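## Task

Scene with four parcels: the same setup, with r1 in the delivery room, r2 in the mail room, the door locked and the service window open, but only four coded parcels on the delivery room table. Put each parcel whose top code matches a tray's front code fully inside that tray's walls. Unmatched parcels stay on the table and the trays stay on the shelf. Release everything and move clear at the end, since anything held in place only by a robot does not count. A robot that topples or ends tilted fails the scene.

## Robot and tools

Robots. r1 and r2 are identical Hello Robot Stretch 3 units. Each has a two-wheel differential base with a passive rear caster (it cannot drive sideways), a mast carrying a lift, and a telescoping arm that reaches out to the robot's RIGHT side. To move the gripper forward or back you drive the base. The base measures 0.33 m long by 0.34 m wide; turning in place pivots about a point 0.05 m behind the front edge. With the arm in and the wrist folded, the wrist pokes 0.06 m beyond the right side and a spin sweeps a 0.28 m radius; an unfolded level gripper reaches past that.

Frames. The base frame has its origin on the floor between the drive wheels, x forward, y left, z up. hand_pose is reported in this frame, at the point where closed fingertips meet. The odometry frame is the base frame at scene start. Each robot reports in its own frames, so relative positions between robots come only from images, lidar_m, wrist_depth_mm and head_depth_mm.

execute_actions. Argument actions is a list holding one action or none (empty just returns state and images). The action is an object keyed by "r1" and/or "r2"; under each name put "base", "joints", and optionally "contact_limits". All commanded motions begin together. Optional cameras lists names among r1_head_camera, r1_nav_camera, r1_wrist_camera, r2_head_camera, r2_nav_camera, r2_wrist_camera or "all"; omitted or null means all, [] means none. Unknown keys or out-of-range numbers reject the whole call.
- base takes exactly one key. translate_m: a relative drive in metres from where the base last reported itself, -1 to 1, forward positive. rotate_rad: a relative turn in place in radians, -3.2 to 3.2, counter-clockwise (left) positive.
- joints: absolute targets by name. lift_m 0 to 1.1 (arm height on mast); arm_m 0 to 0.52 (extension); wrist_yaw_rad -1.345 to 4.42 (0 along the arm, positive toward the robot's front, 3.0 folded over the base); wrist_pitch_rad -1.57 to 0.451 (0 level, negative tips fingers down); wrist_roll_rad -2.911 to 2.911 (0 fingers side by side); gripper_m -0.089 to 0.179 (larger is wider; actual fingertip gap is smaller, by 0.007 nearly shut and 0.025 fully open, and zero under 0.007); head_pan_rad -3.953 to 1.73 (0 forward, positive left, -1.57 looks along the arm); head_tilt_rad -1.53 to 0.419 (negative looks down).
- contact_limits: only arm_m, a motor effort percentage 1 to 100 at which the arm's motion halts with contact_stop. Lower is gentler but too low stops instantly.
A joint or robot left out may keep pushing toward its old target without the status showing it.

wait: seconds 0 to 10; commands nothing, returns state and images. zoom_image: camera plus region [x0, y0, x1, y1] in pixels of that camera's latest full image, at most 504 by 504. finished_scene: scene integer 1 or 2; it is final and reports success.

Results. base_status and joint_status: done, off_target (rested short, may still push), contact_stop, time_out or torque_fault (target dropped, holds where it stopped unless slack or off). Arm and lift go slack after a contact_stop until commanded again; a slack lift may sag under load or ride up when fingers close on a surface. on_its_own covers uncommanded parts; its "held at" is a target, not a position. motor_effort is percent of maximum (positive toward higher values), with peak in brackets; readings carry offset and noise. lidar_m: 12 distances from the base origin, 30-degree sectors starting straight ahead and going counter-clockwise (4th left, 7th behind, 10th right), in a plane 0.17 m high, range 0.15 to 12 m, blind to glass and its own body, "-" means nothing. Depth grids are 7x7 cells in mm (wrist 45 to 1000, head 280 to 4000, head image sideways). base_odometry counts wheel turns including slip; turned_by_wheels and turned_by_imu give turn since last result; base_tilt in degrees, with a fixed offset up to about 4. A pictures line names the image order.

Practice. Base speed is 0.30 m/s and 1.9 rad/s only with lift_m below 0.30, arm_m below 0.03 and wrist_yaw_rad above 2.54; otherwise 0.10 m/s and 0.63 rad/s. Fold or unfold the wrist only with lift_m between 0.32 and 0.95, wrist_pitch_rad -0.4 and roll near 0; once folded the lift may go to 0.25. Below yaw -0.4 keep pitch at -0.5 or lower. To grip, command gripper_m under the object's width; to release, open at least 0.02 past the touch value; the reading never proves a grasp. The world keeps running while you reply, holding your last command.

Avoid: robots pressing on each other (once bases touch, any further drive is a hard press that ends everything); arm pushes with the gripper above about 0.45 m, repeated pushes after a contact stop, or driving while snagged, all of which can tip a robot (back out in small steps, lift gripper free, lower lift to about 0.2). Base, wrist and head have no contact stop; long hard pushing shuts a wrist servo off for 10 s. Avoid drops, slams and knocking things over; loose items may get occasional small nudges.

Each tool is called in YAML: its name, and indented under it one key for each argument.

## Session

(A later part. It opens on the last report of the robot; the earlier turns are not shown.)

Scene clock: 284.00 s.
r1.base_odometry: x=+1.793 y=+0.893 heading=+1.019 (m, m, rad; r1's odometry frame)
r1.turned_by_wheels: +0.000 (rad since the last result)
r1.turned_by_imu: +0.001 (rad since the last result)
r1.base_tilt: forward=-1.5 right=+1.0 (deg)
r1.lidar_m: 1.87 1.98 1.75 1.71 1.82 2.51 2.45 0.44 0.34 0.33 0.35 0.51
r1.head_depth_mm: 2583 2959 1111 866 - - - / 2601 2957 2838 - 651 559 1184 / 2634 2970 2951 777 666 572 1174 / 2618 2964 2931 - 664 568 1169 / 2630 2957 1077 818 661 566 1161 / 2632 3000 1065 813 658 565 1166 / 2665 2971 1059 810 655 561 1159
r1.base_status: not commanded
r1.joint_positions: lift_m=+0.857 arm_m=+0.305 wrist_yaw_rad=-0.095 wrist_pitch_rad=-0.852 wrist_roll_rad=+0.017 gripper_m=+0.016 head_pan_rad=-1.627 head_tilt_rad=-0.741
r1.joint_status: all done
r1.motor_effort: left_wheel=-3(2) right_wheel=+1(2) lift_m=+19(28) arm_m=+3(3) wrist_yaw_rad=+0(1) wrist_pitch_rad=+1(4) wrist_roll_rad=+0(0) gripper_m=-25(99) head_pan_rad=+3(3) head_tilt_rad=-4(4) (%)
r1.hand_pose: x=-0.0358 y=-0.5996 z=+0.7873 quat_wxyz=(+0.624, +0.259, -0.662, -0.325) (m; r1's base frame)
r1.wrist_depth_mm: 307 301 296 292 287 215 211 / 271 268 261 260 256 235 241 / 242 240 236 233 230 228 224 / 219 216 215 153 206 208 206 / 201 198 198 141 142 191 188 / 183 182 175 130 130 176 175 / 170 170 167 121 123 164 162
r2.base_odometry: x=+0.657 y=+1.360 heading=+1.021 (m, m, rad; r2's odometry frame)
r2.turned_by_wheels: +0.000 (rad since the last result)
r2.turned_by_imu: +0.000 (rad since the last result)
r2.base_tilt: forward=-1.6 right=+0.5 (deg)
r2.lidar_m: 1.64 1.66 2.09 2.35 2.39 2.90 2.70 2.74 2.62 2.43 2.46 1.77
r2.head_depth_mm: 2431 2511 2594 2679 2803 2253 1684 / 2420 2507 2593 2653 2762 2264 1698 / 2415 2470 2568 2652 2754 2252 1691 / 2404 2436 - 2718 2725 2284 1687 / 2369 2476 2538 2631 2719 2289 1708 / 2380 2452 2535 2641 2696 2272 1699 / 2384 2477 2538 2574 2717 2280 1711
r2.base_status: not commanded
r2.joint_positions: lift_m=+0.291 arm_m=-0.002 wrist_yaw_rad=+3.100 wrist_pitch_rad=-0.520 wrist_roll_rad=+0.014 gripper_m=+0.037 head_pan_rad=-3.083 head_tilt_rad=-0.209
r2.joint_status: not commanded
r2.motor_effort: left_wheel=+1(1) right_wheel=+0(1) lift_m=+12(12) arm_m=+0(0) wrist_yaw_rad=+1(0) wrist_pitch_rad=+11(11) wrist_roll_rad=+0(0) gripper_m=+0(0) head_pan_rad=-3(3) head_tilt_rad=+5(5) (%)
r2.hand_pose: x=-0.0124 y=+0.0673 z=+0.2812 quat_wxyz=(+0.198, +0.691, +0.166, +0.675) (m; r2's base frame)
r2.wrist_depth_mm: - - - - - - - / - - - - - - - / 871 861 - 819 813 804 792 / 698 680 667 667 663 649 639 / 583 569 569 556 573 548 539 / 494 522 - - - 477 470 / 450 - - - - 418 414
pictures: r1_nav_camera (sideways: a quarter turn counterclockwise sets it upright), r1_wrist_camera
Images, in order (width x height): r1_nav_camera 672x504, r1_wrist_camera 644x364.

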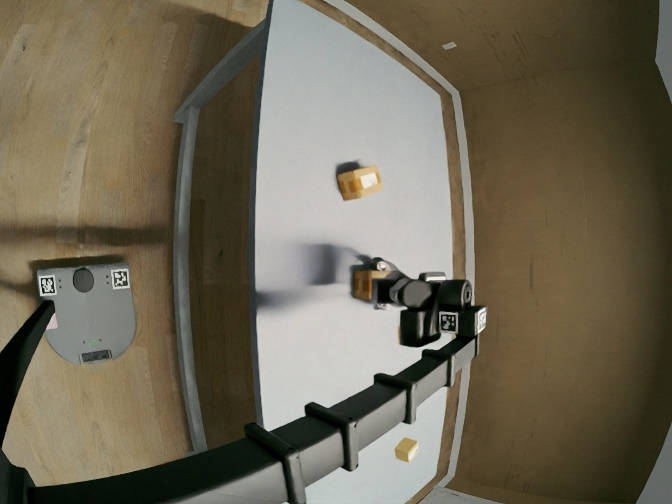

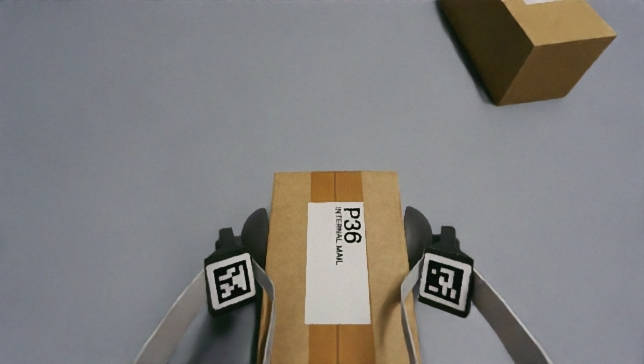

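execute_actions:
  actions:
    - {"r1": {"base": {"translate_m": -0.85}, "joints": {"lift_m": 1.02, "head_pan_rad": -2.8, "head_tilt_rad": -0.28}}, "r2": {"base": {"translate_m": -1.0}, "joints": {"head_pan_rad": -3.0, "head_tilt_rad": -0.28}}}

Scene clock: 308.07 s.
r1.base_odometry: x=+1.348 y=+0.169 heading=+1.019 (m, m, rad; r1's odometry frame)
r1.turned_by_wheels: +0.000 (rad since the last result)
r1.turned_by_imu: -0.001 (rad since the last result)
r1.base_tilt: forward=-1.5 right=+1.0 (deg)
r1.lidar_m: 1.44 2.35 1.81 1.77 1.89 1.64 1.60 1.70 2.41 0.27 0.29 0.41
r1.head_depth_mm: 1367 1420 1476 1532 1600 1662 - / 1421 1478 1538 1597 1683 1748 - / 1485 1549 1604 1677 1768 1821 - / 1552 - - 1815 1852 1912 - / 1616 1699 1780 1869 1967 2014 - / 1698 1786 1869 1972 2084 - - / 1793 1880 1977 2094 2204 - -
r1.base_status: done
r1.joint_positions: lift_m=+1.020 arm_m=+0.305 wrist_yaw_rad=-0.095 wrist_pitch_rad=-0.862 wrist_roll_rad=+0.017 gripper_m=+0.019 head_pan_rad=-2.793 head_tilt_rad=-0.290
r1.joint_status: all done
r1.motor_effort: left_wheel=-2(6) right_wheel=+2(3) lift_m=+33(33) arm_m=+2(2) wrist_yaw_rad=+0(0) wrist_pitch_rad=+5(5) wrist_roll_rad=+0(0) gripper_m=-22(23) head_pan_rad=-4(47) head_tilt_rad=+4(29) (%)
r1.hand_pose: x=-0.0356 y=-0.5975 z=+0.9481 quat_wxyz=(+0.622, +0.262, -0.661, -0.328) (m; r1's base frame)
r1.wrist_depth_mm: - - - - - - - / 502 495 485 506 - - - / 450 447 442 455 - - - / 371 406 405 148 - - - / 362 369 369 140 140 - - / 346 342 - 132 133 - - / 320 315 312 125 549 979 979
r2.base_odometry: x=+0.134 y=+0.508 heading=+1.021 (m, m, rad; r2's odometry frame)
r2.turned_by_wheels: +0.000 (rad since the last result)
r2.turned_by_imu: +0.001 (rad since the last result)
r2.base_tilt: forward=-1.6 right=+0.5 (deg)
r2.lidar_m: 2.64 2.67 2.41 2.21 2.25 1.83 1.70 1.72 2.18 2.54 2.58 2.84
r2.head_depth_mm: 1462 1509 1586 1654 1729 1838 1575 / 1455 1512 1595 1672 1751 1819 1582 / 1289 1553 1606 1707 1781 1819 1561 / 1295 - - 1718 1762 1868 1575 / 1292 1547 1619 1709 1790 1872 1572 / 1486 1551 1621 1717 1791 1894 1573 / 1500 1582 1633 1712 1812 1907 1575
r2.base_status: done
r2.joint_positions: lift_m=+0.291 arm_m=-0.002 wrist_yaw_rad=+3.100 wrist_pitch_rad=-0.520 wrist_roll_rad=+0.014 gripper_m=+0.037 head_pan_rad=-3.007 head_tilt_rad=-0.277
r2.joint_status: all done
r2.motor_effort: left_wheel=+1(6) right_wheel=-1(7) lift_m=+13(12) arm_m=+0(0) wrist_yaw_rad=+1(1) wrist_pitch_rad=+11(11) wrist_roll_rad=+0(0) gripper_m=+0(0) head_pan_rad=+4(12) head_tilt_rad=-2(13) (%)
r2.hand_pose: x=-0.0124 y=+0.0673 z=+0.2812 quat_wxyz=(+0.198, +0.691, +0.166, +0.675) (m; r2's base frame)
r2.wrist_depth_mm: - - - - - - - / - - - - - - - / 866 841 - 825 822 799 785 / 685 675 659 658 664 653 644 / 580 570 564 556 576 547 539 / 497 520 - - - 476 468 / 447 - - - - 418 416
pictures: r1_head_camera (sideways: a quarter turn clockwise sets it upright), r1_nav_camera (sideways: a quarter turn counterclockwise sets it upright), r1_wrist_camera, r2_head_camera (sideways: a quarter turn clockwise sets it upright), r2_nav_camera (sideways: a quarter turn counterclockwise sets it upright), r2_wrist_camera
Images, in order (width x height): r1_head_camera 896x504, r1_nav_camera 672x504, r1_wrist_camera 644x364, r2_head_camera 896x504, r2_nav_camera 672x504, r2_wrist_camera 644x364.

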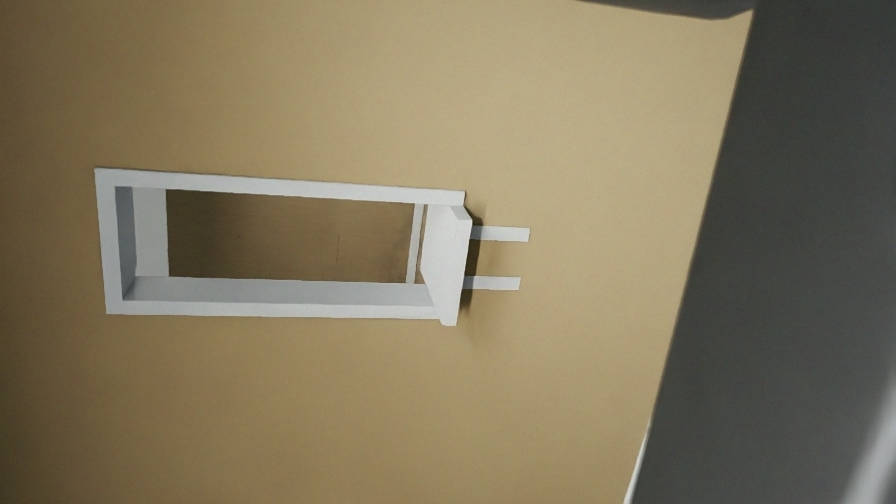

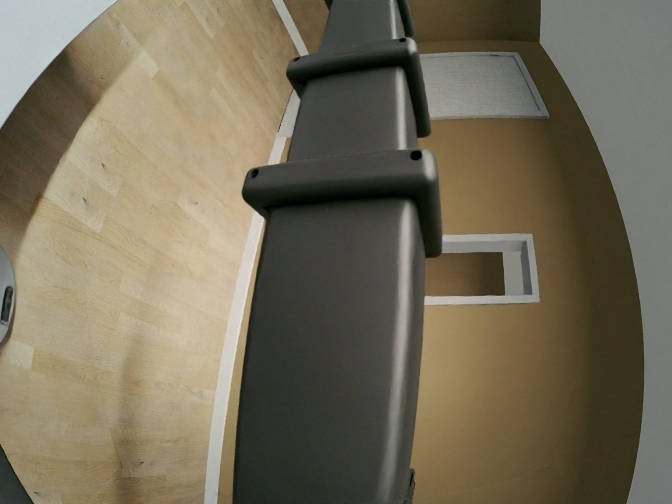

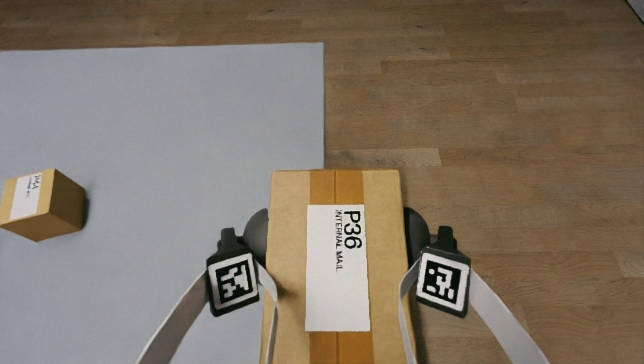

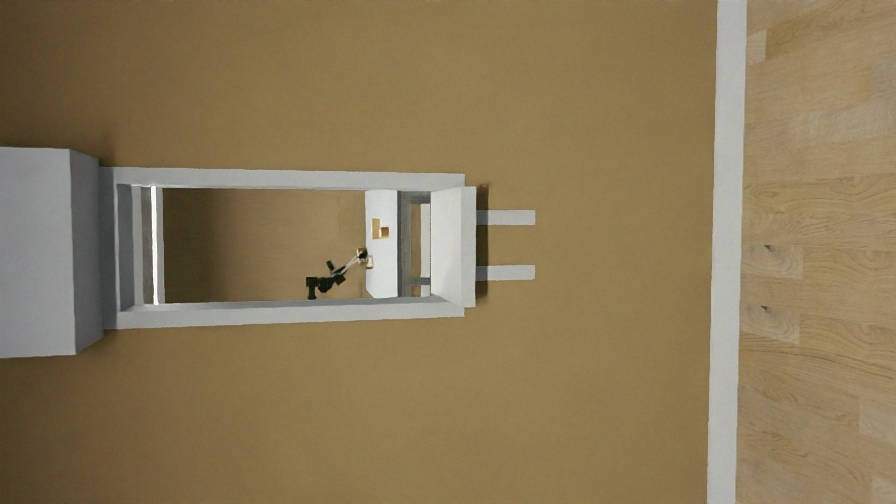

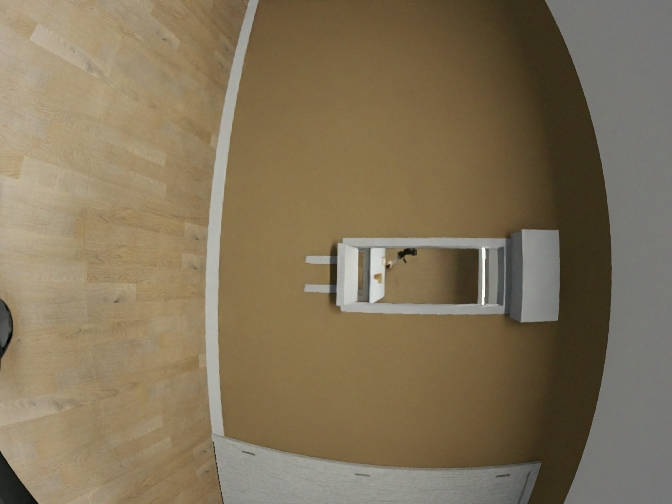

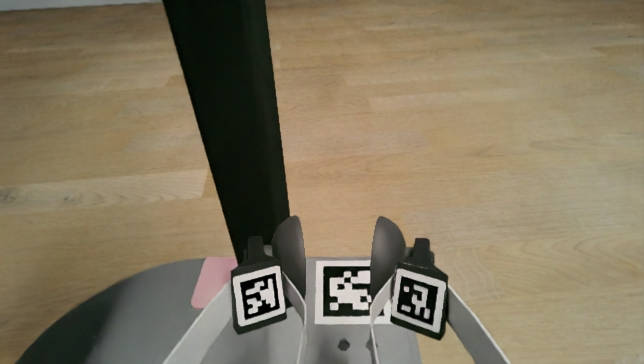

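zoom_image:
  camera: "r1_wrist_camera"
  region: [0, 160, 90, 245]

zoom_image:
  camera: "r1_head_camera"
  region: [380, 170, 540, 340]

zoom_image:
  camera: "r2_head_camera"
  region: [380, 160, 550, 330]

Region (0, 160, 90, 245) of r1_wrist_camera's 644x364 image, scaled by 5.600.

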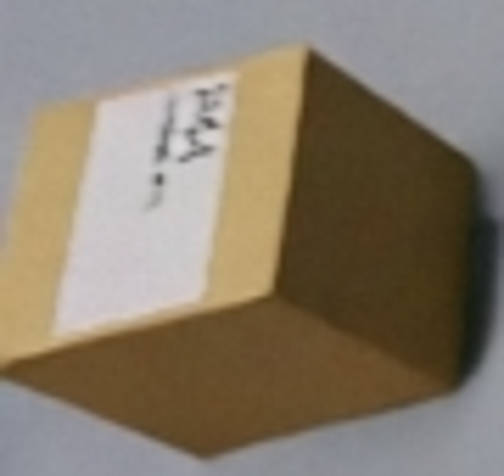

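Region (380, 170, 540, 340) of r1_head_camera's 896x504 image, scaled by 2.965, with more detail than that image has; it fills the left 474 columns of this view, and the rest is white.

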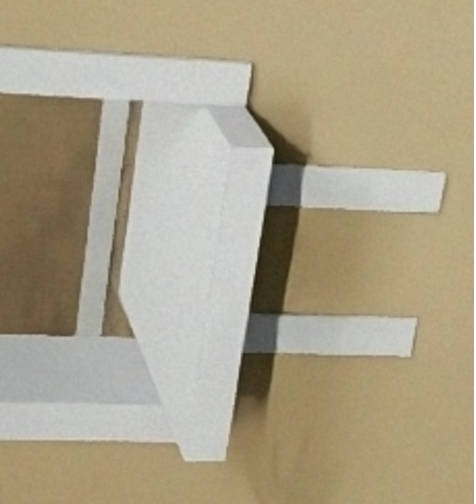

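Region (380, 160, 550, 330) of r2_head_camera's 896x504 image, scaled by 2.965, with more detail than that image has.

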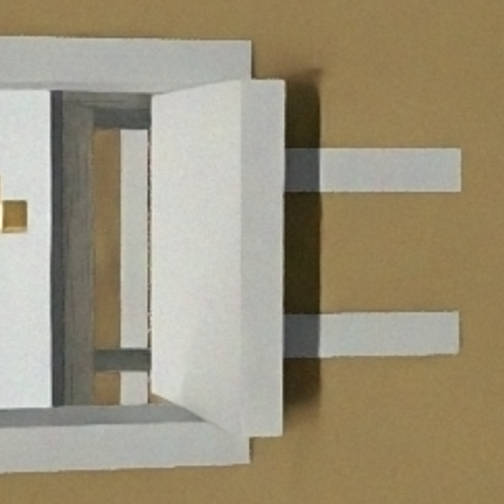

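execute_actions:
  actions:
    - {"r1": {"base": {"rotate_rad": 0.193}, "joints": {"lift_m": 0.975, "arm_m": 0.35, "wrist_yaw_rad": 0.5, "gripper_m": 0.003}}, "r2": {"base": {"translate_m": -0.06}}}
  cameras: ["r1_wrist_camera"]

Scene clock: 360.03 s.
r1.base_odometry: x=+1.348 y=+0.169 heading=+1.212 (m, m, rad; r1's odometry frame)
r1.turned_by_wheels: +0.193 (rad since the last result)
r1.turned_by_imu: +0.190 (rad since the last result)
r1.base_tilt: forward=-1.5 right=+0.9 (deg)
r1.lidar_m: 2.72 2.05 1.78 1.78 1.85 1.61 1.60 1.86 3.00 0.26 0.31 0.54
r1.head_depth_mm: 1437 1481 1526 1590 1641 1723 1610 / 1521 - - 1766 1763 1840 1605 / 1615 1704 1787 1847 1901 1941 1591 / 1727 1800 1882 1969 2060 2058 1582 / 1867 1938 2034 2137 2246 2065 1607 / 2017 2107 2227 2331 2488 2054 1620 / 2191 2309 2430 2563 2621 2047 1669
r1.base_status: done
r1.joint_positions: lift_m=+0.975 arm_m=+0.350 wrist_yaw_rad=+0.498 wrist_pitch_rad=-0.863 wrist_roll_rad=+0.017 gripper_m=+0.008 head_pan_rad=-2.793 head_tilt_rad=-0.290
r1.joint_status: gripper_m off_target (ended at +0.008, target +0.003); the others done
r1.motor_effort: left_wheel=-2(7) right_wheel=+2(8) lift_m=+20(28) arm_m=+2(5) wrist_yaw_rad=+2(3) wrist_pitch_rad=+5(5) wrist_roll_rad=+0(0) gripper_m=-27(92) head_pan_rad=-4(3) head_tilt_rad=+4(4) (%)
r1.hand_pose: x=+0.0493 y=-0.6251 z=+0.9036 quat_wxyz=(+0.691, +0.444, -0.555, -0.133) (m; r1's base frame)
r1.wrist_depth_mm: 495 478 476 471 463 - - / 435 433 425 425 410 409 - / 392 385 383 328 374 367 365 / 353 354 350 149 335 338 332 / 326 322 320 139 140 311 308 / 300 298 - 131 132 287 285 / 280 277 272 124 194 267 268
r2.base_odometry: x=+0.103 y=+0.457 heading=+1.021 (m, m, rad; r2's odometry frame)
r2.turned_by_wheels: +0.000 (rad since the last result)
r2.turned_by_imu: +0.000 (rad since the last result)
r2.base_tilt: forward=-1.6 right=+0.5 (deg)
r2.lidar_m: 2.70 2.73 2.41 2.21 2.24 1.77 1.64 1.66 2.09 2.55 2.59 2.92
r2.head_depth_mm: 1402 1468 1528 1603 1696 1784 1560 / 1403 1479 1539 1601 1700 1788 1564 / 1251 1491 1567 1646 1709 1786 1573 / 1247 - - 1709 1712 1811 1567 / 1243 1495 1583 1657 1713 1819 1576 / 1433 1494 1555 1649 1736 1827 1582 / 1444 1497 1590 1660 1763 1823 1573
r2.base_status: done
r2.joint_positions: lift_m=+0.291 arm_m=-0.002 wrist_yaw_rad=+3.100 wrist_pitch_rad=-0.520 wrist_roll_rad=+0.014 gripper_m=+0.037 head_pan_rad=-3.007 head_tilt_rad=-0.278
r2.joint_status: not commanded
r2.motor_effort: left_wheel=+1(7) right_wheel=-1(6) lift_m=+12(12) arm_m=+1(0) wrist_yaw_rad=+0(0) wrist_pitch_rad=+11(11) wrist_roll_rad=+0(0) gripper_m=+0(0) head_pan_rad=+3(4) head_tilt_rad=-1(2) (%)
r2.hand_pose: x=-0.0124 y=+0.0673 z=+0.2812 quat_wxyz=(+0.198, +0.691, +0.166, +0.675) (m; r2's base frame)
r2.wrist_depth_mm: - - - - - - - / - - - - - - - / 857 848 - 824 816 795 791 / 699 684 663 665 659 655 640 / 578 577 565 553 570 548 543 / 493 519 - - - 477 472 / 448 - - - - 419 413
pictures: r1_wrist_camera
Images, in order (width x height): r1_wrist_camera 644x364.

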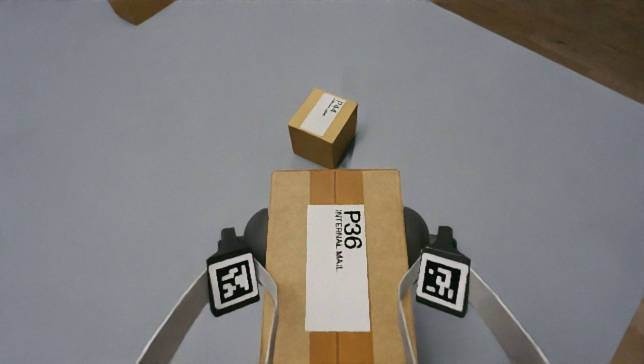

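zoom_image:
  camera: "r1_wrist_camera"
  region: [290, 82, 365, 145]

Region (290, 82, 365, 145) of r1_wrist_camera's 644x364 image, scaled by 6.720; it fills the top 423 rows of this view, and the rest is white.

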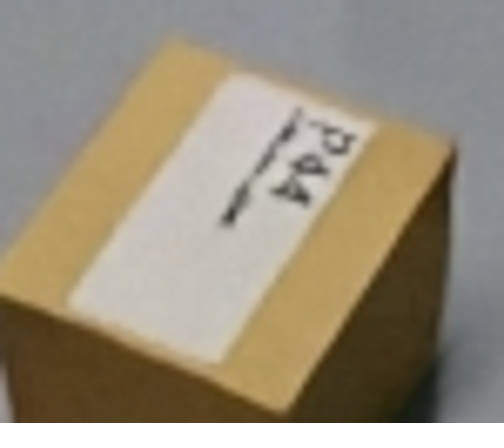

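execute_actions:
  actions:
    - {"r1": {"base": {"translate_m": -1.0}, "joints": {"lift_m": 1.035, "arm_m": 0.445, "wrist_yaw_rad": -0.435, "head_pan_rad": -2.8, "head_tilt_rad": -0.42}}, "r2": {"base": {"translate_m": -1.0}, "joints": {"lift_m": 1.025, "arm_m": 0.33, "wrist_yaw_rad": 0.0, "gripper_m": 0.12, "head_pan_rad": -2.8, "head_tilt_rad": -0.45}}}
  cameras: ["r1_head_camera", "r1_wrist_camera", "r2_head_camera"]

Scene clock: 383.77 s.
r1.base_odometry: x=+0.997 y=-0.768 heading=+1.212 (m, m, rad; r1's odometry frame)
r1.turned_by_wheels: +0.000 (rad since the last result)
r1.turned_by_imu: +0.000 (rad since the last result)
r1.base_tilt: forward=-1.5 right=+1.1 (deg)
r1.lidar_m: 3.68 2.36 2.04 1.29 0.74 0.64 0.64 0.74 1.29 2.74 1.20 1.02
r1.head_depth_mm: 534 565 595 629 - - - / 3916 598 629 669 - - - / - 1360 - 1600 - - - / - - - 3641 - - - / 752 805 861 928 - - - / 749 805 868 933 - - - / 819 880 957 1034 - - -
r1.base_status: done
r1.joint_positions: lift_m=+1.035 arm_m=+0.445 wrist_yaw_rad=-0.433 wrist_pitch_rad=-0.863 wrist_roll_rad=+0.017 gripper_m=+0.018 head_pan_rad=-2.793 head_tilt_rad=-0.415
r1.joint_status: all done
r1.on_its_own: gripper_m is held at +0.017, not at your +0.003, by its stall guard, which is not easing now
r1.motor_effort: left_wheel=-2(6) right_wheel=+2(2) lift_m=+33(34) arm_m=+3(4) wrist_yaw_rad=-1(3) wrist_pitch_rad=+5(5) wrist_roll_rad=+0(0) gripper_m=-23(23) head_pan_rad=-4(2) head_tilt_rad=-3(17) (%)
r1.hand_pose: x=-0.0838 y=-0.7242 z=+0.9630 quat_wxyz=(+0.558, +0.147, -0.695, -0.429) (m; r1's base frame)
r1.wrist_depth_mm: - - - - - - 796 / - - - - - - 829 / - - - - - - 831 / - - - 148 - - 854 / - - - 139 140 - 889 / - - - 131 132 - 903 / - - - 125 554 990 923
r2.base_odometry: x=-0.420 y=-0.396 heading=+1.021 (m, m, rad; r2's odometry frame)
r2.turned_by_wheels: +0.000 (rad since the last result)
r2.turned_by_imu: +0.003 (rad since the last result)
r2.base_tilt: forward=-1.6 right=+0.5 (deg)
r2.lidar_m: 3.69 3.42 2.26 2.11 1.04 0.69 0.64 0.65 0.83 1.76 2.69 3.45
r2.head_depth_mm: 492 526 568 612 658 - - / - 551 586 630 671 - - / - - 3344 3266 754 - - / - - - 2597 757 - - / - - - 3250 - - - / 653 676 701 738 - - - / 573 614 673 742 - - -
r2.base_status: done
r2.joint_positions: lift_m=+1.024 arm_m=+0.330 wrist_yaw_rad=+0.002 wrist_pitch_rad=-0.520 wrist_roll_rad=+0.014 gripper_m=+0.120 head_pan_rad=-2.807 head_tilt_rad=-0.445
r2.joint_status: all done
r2.motor_effort: left_wheel=+1(7) right_wheel=+0(6) lift_m=+52(56) arm_m=+4(6) wrist_yaw_rad=-1(2) wrist_pitch_rad=+11(11) wrist_roll_rad=+0(0) gripper_m=+0(80) head_pan_rad=+3(20) head_tilt_rad=-3(20) (%)
r2.hand_pose: x=-0.0212 y=-0.6849 z=+1.0146 quat_wxyz=(+0.679, +0.181, -0.688, -0.183) (m; r2's base frame)
r2.wrist_depth_mm: - - - - - 979 657 / - - - - - 967 668 / - - - - - 988 673 / - - - - - - 690 / - - - - - 969 689 / - - - - - - 691 / - - - - - - 663
pictures: r1_head_camera (sideways: a quarter turn clockwise sets it upright), r1_wrist_camera, r2_head_camera (sideways: a quarter turn clockwise sets it upright)
Images, in order (width x height): r1_head_camera 896x504, r1_wrist_camera 644x364, r2_head_camera 896x504.

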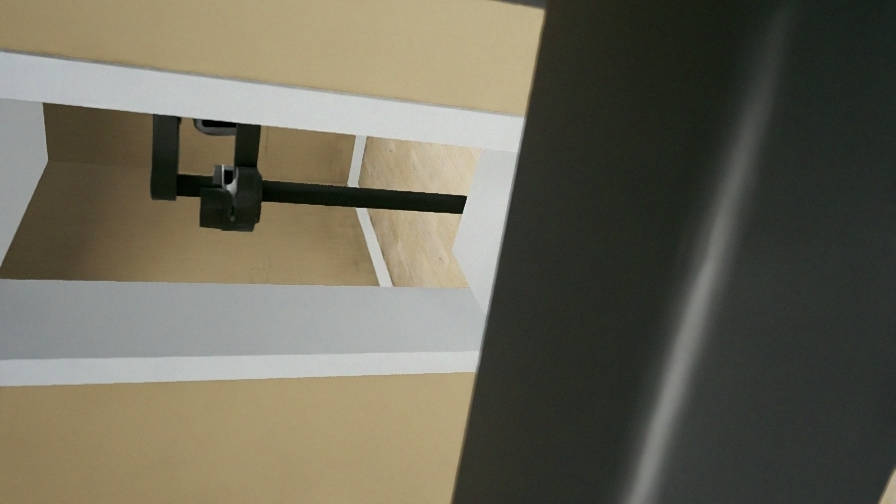

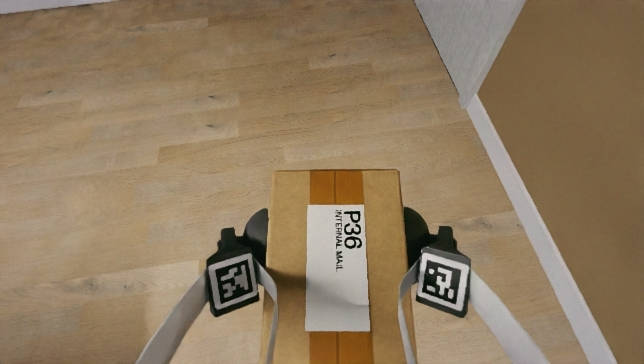

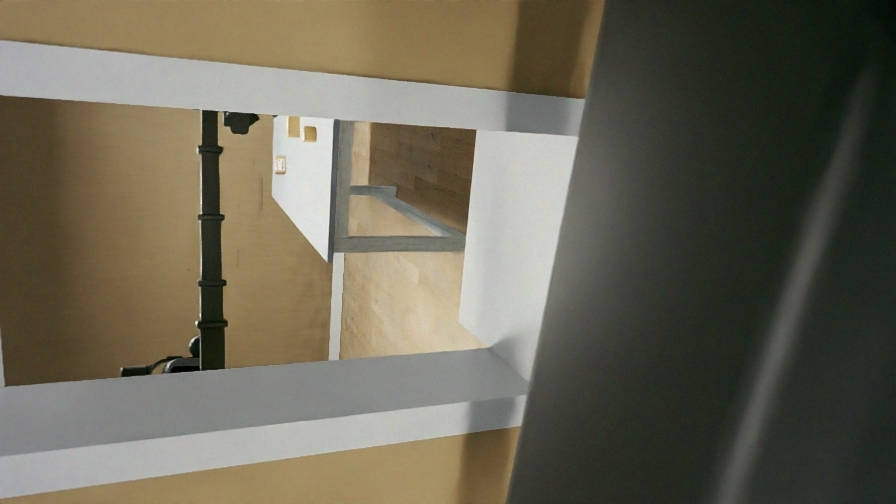

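execute_actions:
  actions:
    - {"r1": {"base": {"rotate_rad": -1.192}, "joints": {"lift_m": 1.043, "arm_m": 0.46, "wrist_yaw_rad": -0.42, "head_pan_rad": -1.62, "head_tilt_rad": -0.5}}, "r2": {"base": {"rotate_rad": -1.217}, "joints": {"arm_m": 0.31, "wrist_pitch_rad": -0.84, "wrist_yaw_rad": -0.01, "head_pan_rad": -1.6, "head_tilt_rad": -0.5}}}

Scene clock: 407.10 s.
r1.base_odometry: x=+0.997 y=-0.768 heading=+0.020 (m, m, rad; r1's odometry frame)
r1.turned_by_wheels: -1.192 (rad since the last result)
r1.turned_by_imu: -1.174 (rad since the last result)
r1.base_tilt: forward=-1.6 right=+0.8 (deg)
r1.lidar_m: 2.95 1.20 1.01 2.60 2.06 1.72 0.81 0.65 0.64 0.69 1.04 2.73
r1.head_depth_mm: 524 553 - 643 691 747 819 / 550 578 646 680 740 812 897 / - 1468 - 829 792 885 988 / - - - 748 748 977 1098 / 761 823 885 905 957 1083 1225 / 714 779 856 914 1071 1228 1292 / 778 855 947 1057 1205 1395 1323
r1.base_status: done
r1.joint_positions: lift_m=+1.043 arm_m=+0.460 wrist_yaw_rad=-0.421 wrist_pitch_rad=-0.863 wrist_roll_rad=+0.017 gripper_m=+0.018 head_pan_rad=-1.627 head_tilt_rad=-0.494
r1.joint_status: all done
r1.on_its_own: gripper_m is held at +0.017, not at your +0.003, by its stall guard, which is not easing now
r1.motor_effort: left_wheel=+0(5) right_wheel=-1(8) lift_m=+33(33) arm_m=+2(6) wrist_yaw_rad=+1(2) wrist_pitch_rad=+6(5) wrist_roll_rad=+0(0) gripper_m=-23(23) head_pan_rad=+4(45) head_tilt_rad=-3(12) (%)
r1.hand_pose: x=-0.0822 y=-0.7399 z=+0.9710 quat_wxyz=(+0.560, +0.152, -0.694, -0.425) (m; r1's base frame)
r1.wrist_depth_mm: 218 287 - 355 - - 138 / 225 299 326 323 315 320 131 / 232 289 293 289 284 217 125 / 241 269 267 148 254 200 119 / 256 246 244 139 140 185 114 / 232 227 - 131 132 160 120 / 212 212 209 124 163 218 208
r2.base_odometry: x=-0.420 y=-0.396 heading=-0.196 (m, m, rad; r2's odometry frame)
r2.turned_by_wheels: -1.217 (rad since the last result)
r2.turned_by_imu: -1.199 (rad since the last result)
r2.base_tilt: forward=-1.6 right=+0.5 (deg)
r2.lidar_m: 2.66 3.07 3.71 3.72 2.48 2.11 1.31 0.76 0.64 0.64 0.74 1.24
r2.head_depth_mm: 485 525 - 630 684 763 859 / 506 536 - 642 704 789 894 / - - - 853 654 816 926 / - - - 810 665 846 964 / - 847 - 853 686 877 1005 / 682 693 723 753 703 914 1054 / 564 606 663 744 833 951 1104
r2.base_status: done
r2.joint_positions: lift_m=+1.024 arm_m=+0.310 wrist_yaw_rad=-0.008 wrist_pitch_rad=-0.846 wrist_roll_rad=+0.014 gripper_m=+0.120 head_pan_rad=-1.607 head_tilt_rad=-0.494
r2.joint_status: all done
r2.motor_effort: left_wheel=+1(7) right_wheel=-2(6) lift_m=+52(52) arm_m=-3(2) wrist_yaw_rad=-1(5) wrist_pitch_rad=+4(10) wrist_roll_rad=+0(0) gripper_m=+0(0) head_pan_rad=+3(44) head_tilt_rad=-3(10) (%)
r2.hand_pose: x=-0.0228 y=-0.6072 z=+0.9550 quat_wxyz=(+0.639, +0.286, -0.650, -0.295) (m; r2's base frame)
r2.wrist_depth_mm: 232 294 245 348 346 - 150 / 239 302 312 308 303 287 141 / 248 283 278 276 271 245 133 / 265 254 252 249 246 223 129 / 235 233 231 227 225 191 149 / 215 216 211 209 207 - 199 / 204 193 195 193 192 193 264
pictures: r1_head_camera (sideways: a quarter turn clockwise sets it upright), r1_nav_camera (sideways: a quarter turn counterclockwise sets it upright), r1_wrist_camera, r2_head_camera (sideways: a quarter turn clockwise sets it upright), r2_nav_camera (sideways: a quarter turn counterclockwise sets it upright), r2_wrist_camera
Images, in order (width x height): r1_head_camera 896x504, r1_nav_camera 672x504, r1_wrist_camera 644x364, r2_head_camera 896x504, r2_nav_camera 672x504, r2_wrist_camera 644x364.

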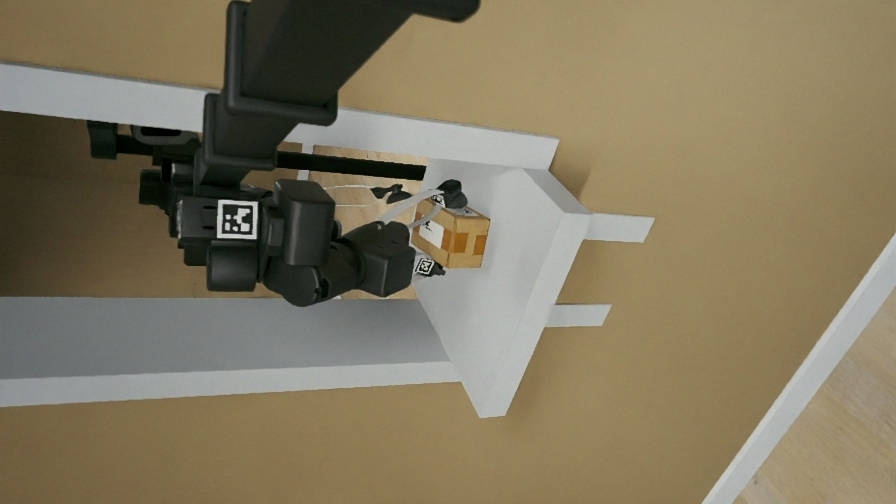

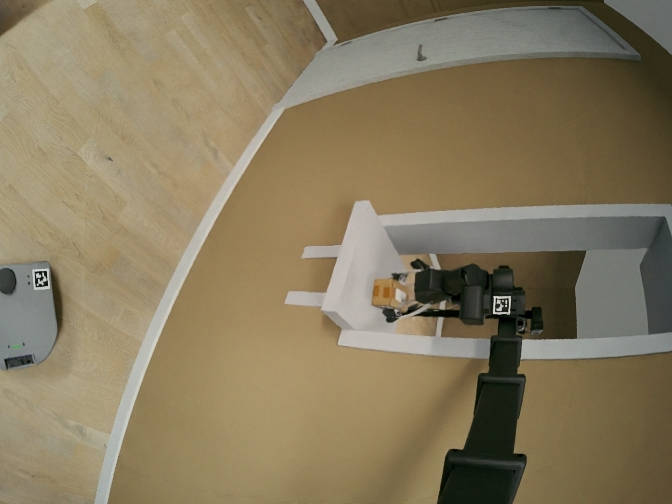

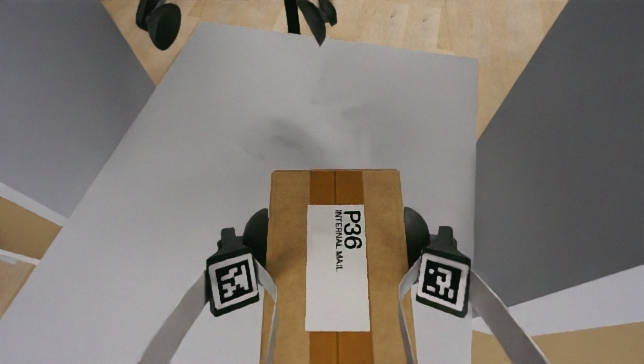

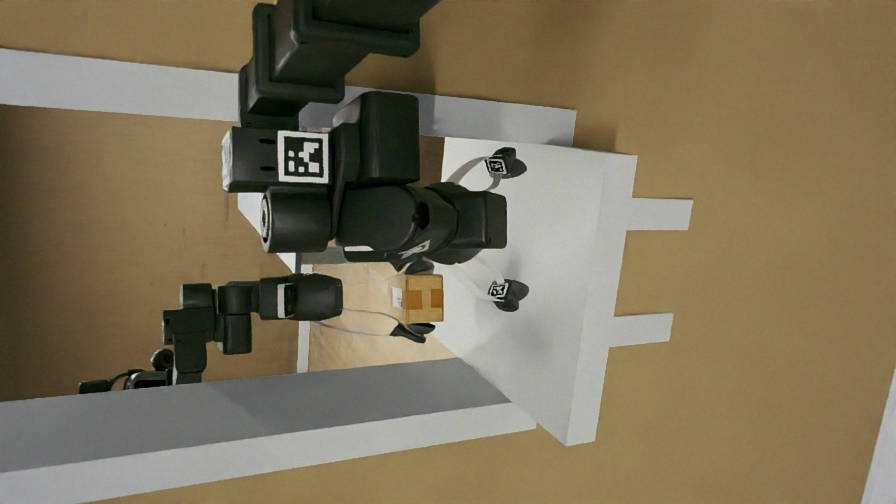

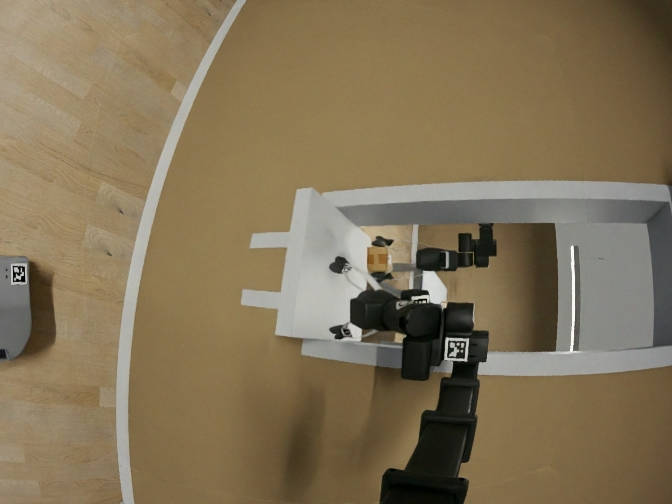

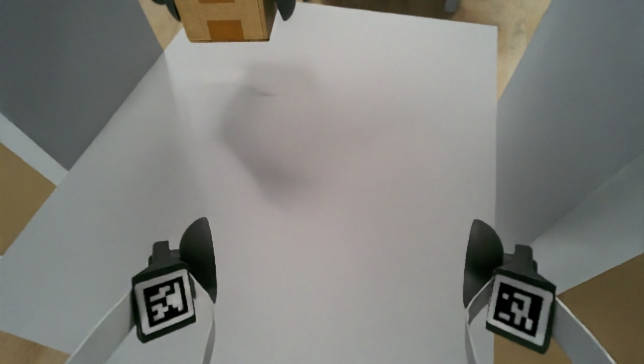

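execute_actions:
  actions:
    - {"r1": {"base": {"rotate_rad": 0.04}, "joints": {"lift_m": 1.009, "arm_m": 0.515, "wrist_yaw_rad": -0.46}}, "r2": {"base": {"translate_m": 0.022}, "joints": {"lift_m": 1.0, "arm_m": 0.335}}}
  cameras: ["r1_wrist_camera", "r2_wrist_camera", "r1_head_camera"]

Scene clock: 426.50 s.
r1.base_odometry: x=+0.997 y=-0.768 heading=+0.060 (m, m, rad; r1's odometry frame)
r1.turned_by_wheels: +0.040 (rad since the last result)
r1.turned_by_imu: +0.040 (rad since the last result)
r1.base_tilt: forward=-1.5 right=+1.1 (deg)
r1.lidar_m: 3.00 1.20 1.02 2.52 2.05 1.57 0.79 0.64 0.64 0.70 1.10 2.73
r1.head_depth_mm: 528 564 591 - 699 755 822 / - 1444 - 700 750 824 905 / - 1467 2489 921 752 903 1003 / 3991 - - 789 894 1001 1129 / 727 786 851 879 1002 1125 1243 / 750 819 899 991 1126 1279 1314 / 819 900 999 1122 1287 1473 1314
r1.base_status: done
r1.joint_positions: lift_m=+1.009 arm_m=+0.515 wrist_yaw_rad=-0.458 wrist_pitch_rad=-0.864 wrist_roll_rad=+0.017 gripper_m=+0.018 head_pan_rad=-1.627 head_tilt_rad=-0.494
r1.joint_status: all done
r1.on_its_own: gripper_m is held at +0.017, not at your +0.003, by its stall guard, which is not easing now
r1.motor_effort: left_wheel=-3(7) right_wheel=+2(6) lift_m=+21(26) arm_m=+3(0) wrist_yaw_rad=-1(0) wrist_pitch_rad=+6(6) wrist_roll_rad=+0(0) gripper_m=-23(23) head_pan_rad=+3(3) head_tilt_rad=-3(2) (%)
r1.hand_pose: x=-0.0871 y=-0.7925 z=+0.9375 quat_wxyz=(+0.552, +0.139, -0.697, -0.436) (m; r1's base frame)
r1.wrist_depth_mm: 168 218 307 963 - - - / 174 224 265 273 261 267 - / 179 233 248 245 243 241 - / 186 224 228 148 217 220 200 / 200 210 210 140 140 203 191 / - 194 - 131 132 187 180 / 183 180 179 125 149 174 169
r2.base_odometry: x=-0.398 y=-0.400 heading=-0.196 (m, m, rad; r2's odometry frame)
r2.turned_by_wheels: +0.000 (rad since the last result)
r2.turned_by_imu: +0.000 (rad since the last result)
r2.base_tilt: forward=-1.6 right=+0.5 (deg)
r2.lidar_m: 2.65 3.04 3.71 3.70 2.50 2.13 1.33 0.76 0.65 0.65 0.74 1.25
r2.head_depth_mm: 488 529 559 647 691 768 869 / - - 2886 648 697 796 899 / - - - 830 638 826 941 / - - 2521 809 668 852 978 / - - - 854 703 885 1018 / 627 650 679 739 761 926 1068 / 557 613 674 750 844 962 1122
r2.base_status: done
r2.joint_positions: lift_m=+1.001 arm_m=+0.335 wrist_yaw_rad=-0.008 wrist_pitch_rad=-0.847 wrist_roll_rad=+0.014 gripper_m=+0.120 head_pan_rad=-1.607 head_tilt_rad=-0.494
r2.joint_status: all done
r2.motor_effort: left_wheel=+1(6) right_wheel=-2(3) lift_m=+12(50) arm_m=+4(6) wrist_yaw_rad=-2(1) wrist_pitch_rad=+4(4) wrist_roll_rad=+0(0) gripper_m=+0(0) head_pan_rad=+3(3) head_tilt_rad=-4(4) (%)
r2.hand_pose: x=-0.0228 y=-0.6311 z=+0.9316 quat_wxyz=(+0.639, +0.286, -0.650, -0.296) (m; r2's base frame)
r2.wrist_depth_mm: 205 262 307 201 293 301 - / 212 267 269 201 263 267 192 / 219 250 247 240 242 238 182 / 228 226 224 222 219 216 173 / 208 207 203 201 200 200 164 / 191 191 187 186 184 - 159 / 177 172 173 172 170 166 186
pictures: r1_head_camera (sideways: a quarter turn clockwise sets it upright), r1_wrist_camera, r2_wrist_camera
Images, in order (width x height): r1_head_camera 896x504, r1_wrist_camera 644x364, r2_wrist_camera 644x364.

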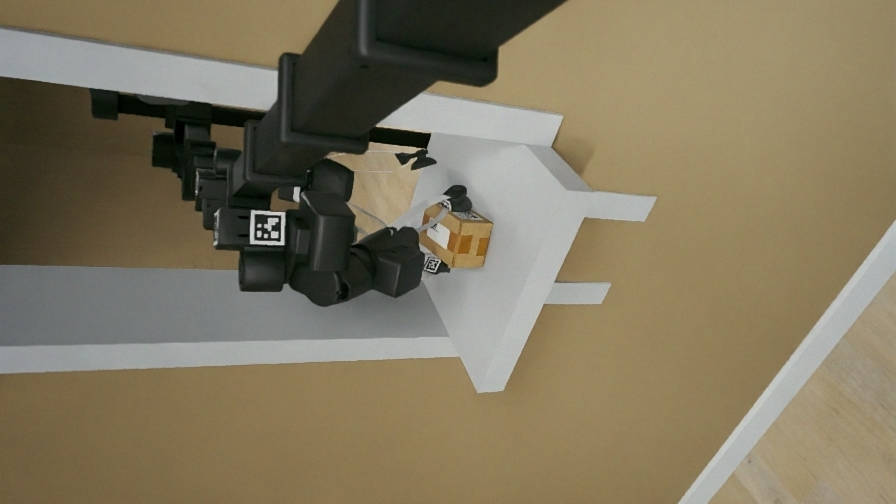

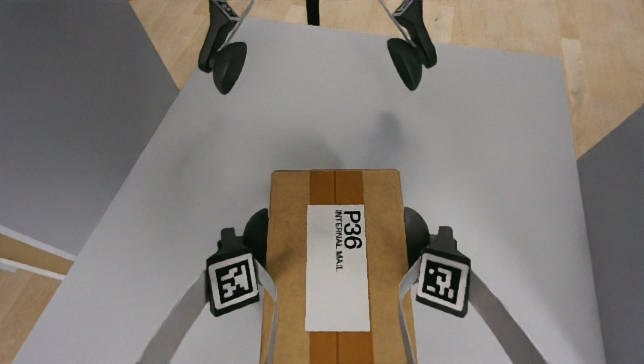

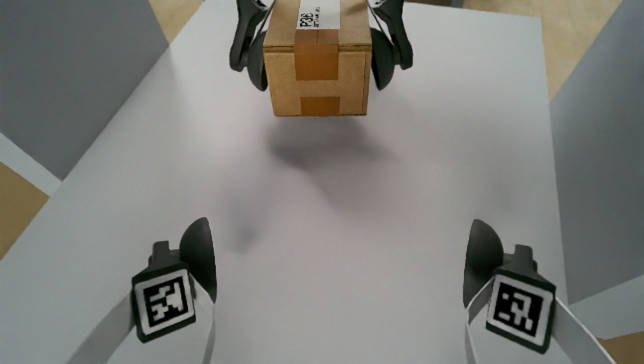

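execute_actions:
  actions:
    - {"r1": {"joints": {"lift_m": 1.0, "gripper_m": 0.11}}, "r2": {"base": {"translate_m": 0.01}, "joints": {"lift_m": 0.995}}}
  cameras: ["r1_wrist_camera", "r2_wrist_camera"]

Scene clock: 432.63 s.
r1.base_odometry: x=+0.997 y=-0.768 heading=+0.060 (m, m, rad; r1's odometry frame)
r1.turned_by_wheels: +0.000 (rad since the last result)
r1.turned_by_imu: +0.001 (rad since the last result)
r1.base_tilt: forward=-1.6 right=+1.1 (deg)
r1.lidar_m: 3.00 1.21 1.02 2.52 2.05 1.57 0.79 0.64 0.64 0.70 1.09 2.73
r1.head_depth_mm: 528 564 595 - 705 754 823 / - 1430 - 706 748 821 909 / - 1451 983 925 750 906 1002 / 4000 - - 795 891 1002 1128 / 726 786 852 886 1003 1127 1241 / 749 822 899 989 1130 1287 1313 / 818 899 1001 1126 1278 1474 1314
r1.base_status: not commanded
r1.joint_positions: lift_m=+1.000 arm_m=+0.515 wrist_yaw_rad=-0.458 wrist_pitch_rad=-0.859 wrist_roll_rad=+0.017 gripper_m=+0.110 head_pan_rad=-1.627 head_tilt_rad=-0.494
r1.joint_status: all done
r1.motor_effort: left_wheel=-2(2) right_wheel=+1(2) lift_m=+19(21) arm_m=+2(3) wrist_yaw_rad=-1(1) wrist_pitch_rad=+4(6) wrist_roll_rad=+0(0) gripper_m=+1(95) head_pan_rad=+3(3) head_tilt_rad=-3(3) (%)
r1.hand_pose: x=-0.0875 y=-0.7933 z=+0.9292 quat_wxyz=(+0.553, +0.137, -0.697, -0.434) (m; r1's base frame)
r1.wrist_depth_mm: 169 218 292 296 280 - - / 174 224 259 263 257 258 - / 179 231 240 236 232 231 232 / 185 217 218 158 212 211 201 / 196 201 202 144 169 196 187 / 602 186 179 134 137 - 174 / 176 172 171 124 127 165 163
r2.base_odometry: x=-0.388 y=-0.402 heading=-0.196 (m, m, rad; r2's odometry frame)
r2.turned_by_wheels: +0.000 (rad since the last result)
r2.turned_by_imu: +0.000 (rad since the last result)
r2.base_tilt: forward=-1.6 right=+0.5 (deg)
r2.lidar_m: 2.64 3.01 3.68 3.70 2.52 2.13 1.33 0.76 0.65 0.65 0.74 1.26
r2.head_depth_mm: 490 527 559 - 694 772 870 / - - 2914 659 691 798 902 / - - - 806 641 827 940 / - - 2731 2005 667 856 980 / - - - 855 700 894 1026 / 606 629 675 736 786 922 1068 / 562 616 679 752 843 966 1119
r2.base_status: done
r2.joint_positions: lift_m=+0.996 arm_m=+0.335 wrist_yaw_rad=-0.008 wrist_pitch_rad=-0.847 wrist_roll_rad=+0.014 gripper_m=+0.120 head_pan_rad=-1.607 head_tilt_rad=-0.494
r2.joint_status: all done
r2.motor_effort: left_wheel=+1(5) right_wheel=-1(3) lift_m=+12(15) arm_m=+4(4) wrist_yaw_rad=-1(1) wrist_pitch_rad=+4(4) wrist_roll_rad=+0(0) gripper_m=+0(0) head_pan_rad=+3(3) head_tilt_rad=-4(4) (%)
r2.hand_pose: x=-0.0228 y=-0.6311 z=+0.9266 quat_wxyz=(+0.639, +0.286, -0.650, -0.296) (m; r2's base frame)
r2.wrist_depth_mm: 199 251 294 218 239 293 - / 201 257 263 201 250 257 210 / 208 242 241 229 232 232 199 / 226 220 217 215 212 210 189 / 204 201 198 196 194 194 180 / 186 186 182 180 179 - 170 / 171 167 168 167 165 161 188
pictures: r1_wrist_camera, r2_wrist_camera
Images, in order (width x height): r1_wrist_camera 644x364, r2_wrist_camera 644x364.

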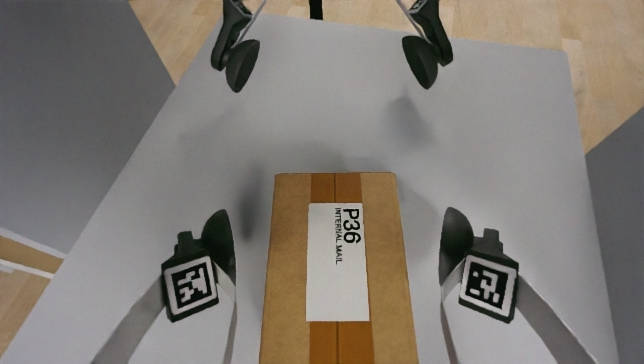

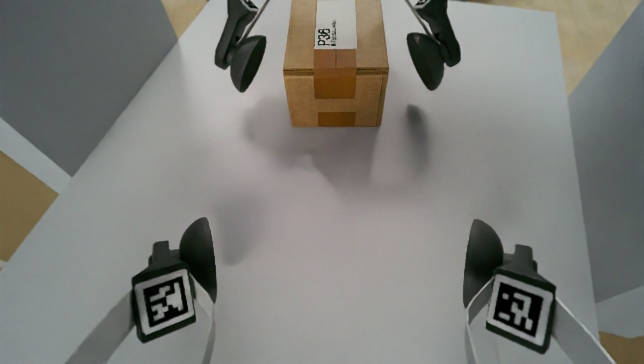

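execute_actions:
  actions:
    - {"r1": {"base": {"translate_m": 0.07}, "joints": {"lift_m": 1.07, "arm_m": 0.365, "gripper_m": 0.135}}, "r2": {"joints": {"arm_m": 0.483, "gripper_m": 0.10}}}
  cameras: ["r1_wrist_camera", "r2_wrist_camera"]

Scene clock: 443.83 s.
r1.base_odometry: x=+1.067 y=-0.764 heading=+0.060 (m, m, rad; r1's odometry frame)
r1.turned_by_wheels: +0.000 (rad since the last result)
r1.turned_by_imu: +0.001 (rad since the last result)
r1.base_tilt: forward=-1.6 right=+1.0 (deg)
r1.lidar_m: 2.94 1.14 0.97 2.58 2.11 1.68 0.84 0.69 0.68 0.75 1.17 2.67
r1.head_depth_mm: - 1302 660 689 744 809 882 / - - - 943 785 882 969 / - - 862 811 857 969 1077 / 741 779 - 846 962 1072 1205 / 743 805 885 950 1073 1210 1295 / 804 881 968 1075 1206 1386 1324 / 879 967 1074 1210 1369 1515 1311
r1.base_status: done
r1.joint_positions: lift_m=+1.070 arm_m=+0.365 wrist_yaw_rad=-0.459 wrist_pitch_rad=-0.859 wrist_roll_rad=+0.017 gripper_m=+0.135 head_pan_rad=-1.627 head_tilt_rad=-0.494
r1.joint_status: all done
r1.motor_effort: left_wheel=-2(2) right_wheel=+1(6) lift_m=+33(35) arm_m=-3(3) wrist_yaw_rad=-1(1) wrist_pitch_rad=+4(4) wrist_roll_rad=+0(0) gripper_m=+0(90) head_pan_rad=+3(3) head_tilt_rad=-3(3) (%)
r1.hand_pose: x=-0.0876 y=-0.6437 z=+0.9986 quat_wxyz=(+0.553, +0.137, -0.697, -0.435) (m; r1's base frame)
r1.wrist_depth_mm: 274 267 393 407 400 310 169 / 350 315 355 296 349 285 189 / 462 392 323 274 320 257 225 / 726 490 301 293 294 293 275 / - 923 284 271 267 356 348 / - - - 959 269 - 450 / - - - - - 944 674
r2.base_odometry: x=-0.388 y=-0.402 heading=-0.196 (m, m, rad; r2's odometry frame)
r2.turned_by_wheels: +0.000 (rad since the last result)
r2.turned_by_imu: +0.000 (rad since the last result)
r2.base_tilt: forward=-1.6 right=+0.5 (deg)
r2.lidar_m: 2.64 3.01 3.69 3.70 2.52 2.14 1.33 0.76 0.65 0.65 0.74 1.26
r2.head_depth_mm: 489 525 559 651 700 769 872 / - - 3706 808 687 796 904 / - - - 900 666 825 936 / - 936 - 786 666 857 978 / - - - 854 700 886 1026 / 608 629 675 735 788 926 1073 / 561 617 679 751 845 958 1117
r2.base_status: not commanded
r2.joint_positions: lift_m=+0.996 arm_m=+0.483 wrist_yaw_rad=-0.009 wrist_pitch_rad=-0.847 wrist_roll_rad=+0.014 gripper_m=+0.100 head_pan_rad=-1.607 head_tilt_rad=-0.494
r2.joint_status: all done
r2.motor_effort: left_wheel=+1(1) right_wheel=+0(0) lift_m=+12(12) arm_m=+4(5) wrist_yaw_rad=+0(1) wrist_pitch_rad=+4(4) wrist_roll_rad=+0(0) gripper_m=+0(74) head_pan_rad=+3(3) head_tilt_rad=-3(3) (%)
r2.hand_pose: x=-0.0229 y=-0.7791 z=+0.9266 quat_wxyz=(+0.639, +0.286, -0.650, -0.296) (m; r2's base frame)
r2.wrist_depth_mm: - - - - - - - / - - - - - - - / - - 241 237 234 232 - / 179 218 216 154 208 209 207 / 186 201 198 141 187 193 189 / 182 184 133 129 133 178 175 / 171 169 164 120 123 161 162
pictures: r1_wrist_camera, r2_wrist_camera
Images, in order (width x height): r1_wrist_camera 644x364, r2_wrist_camera 644x364.

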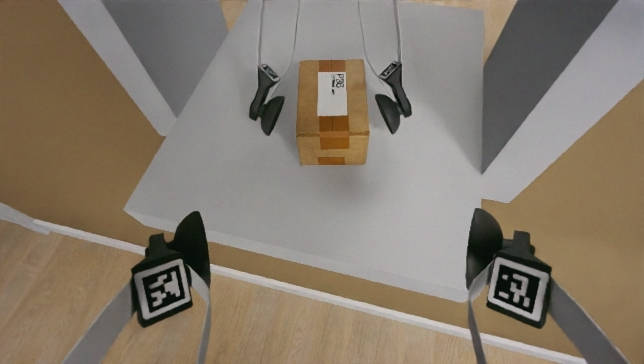

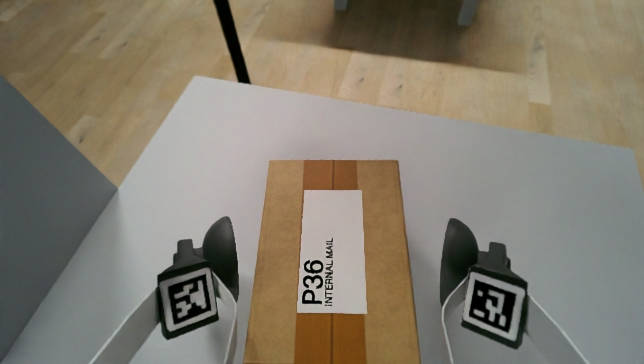

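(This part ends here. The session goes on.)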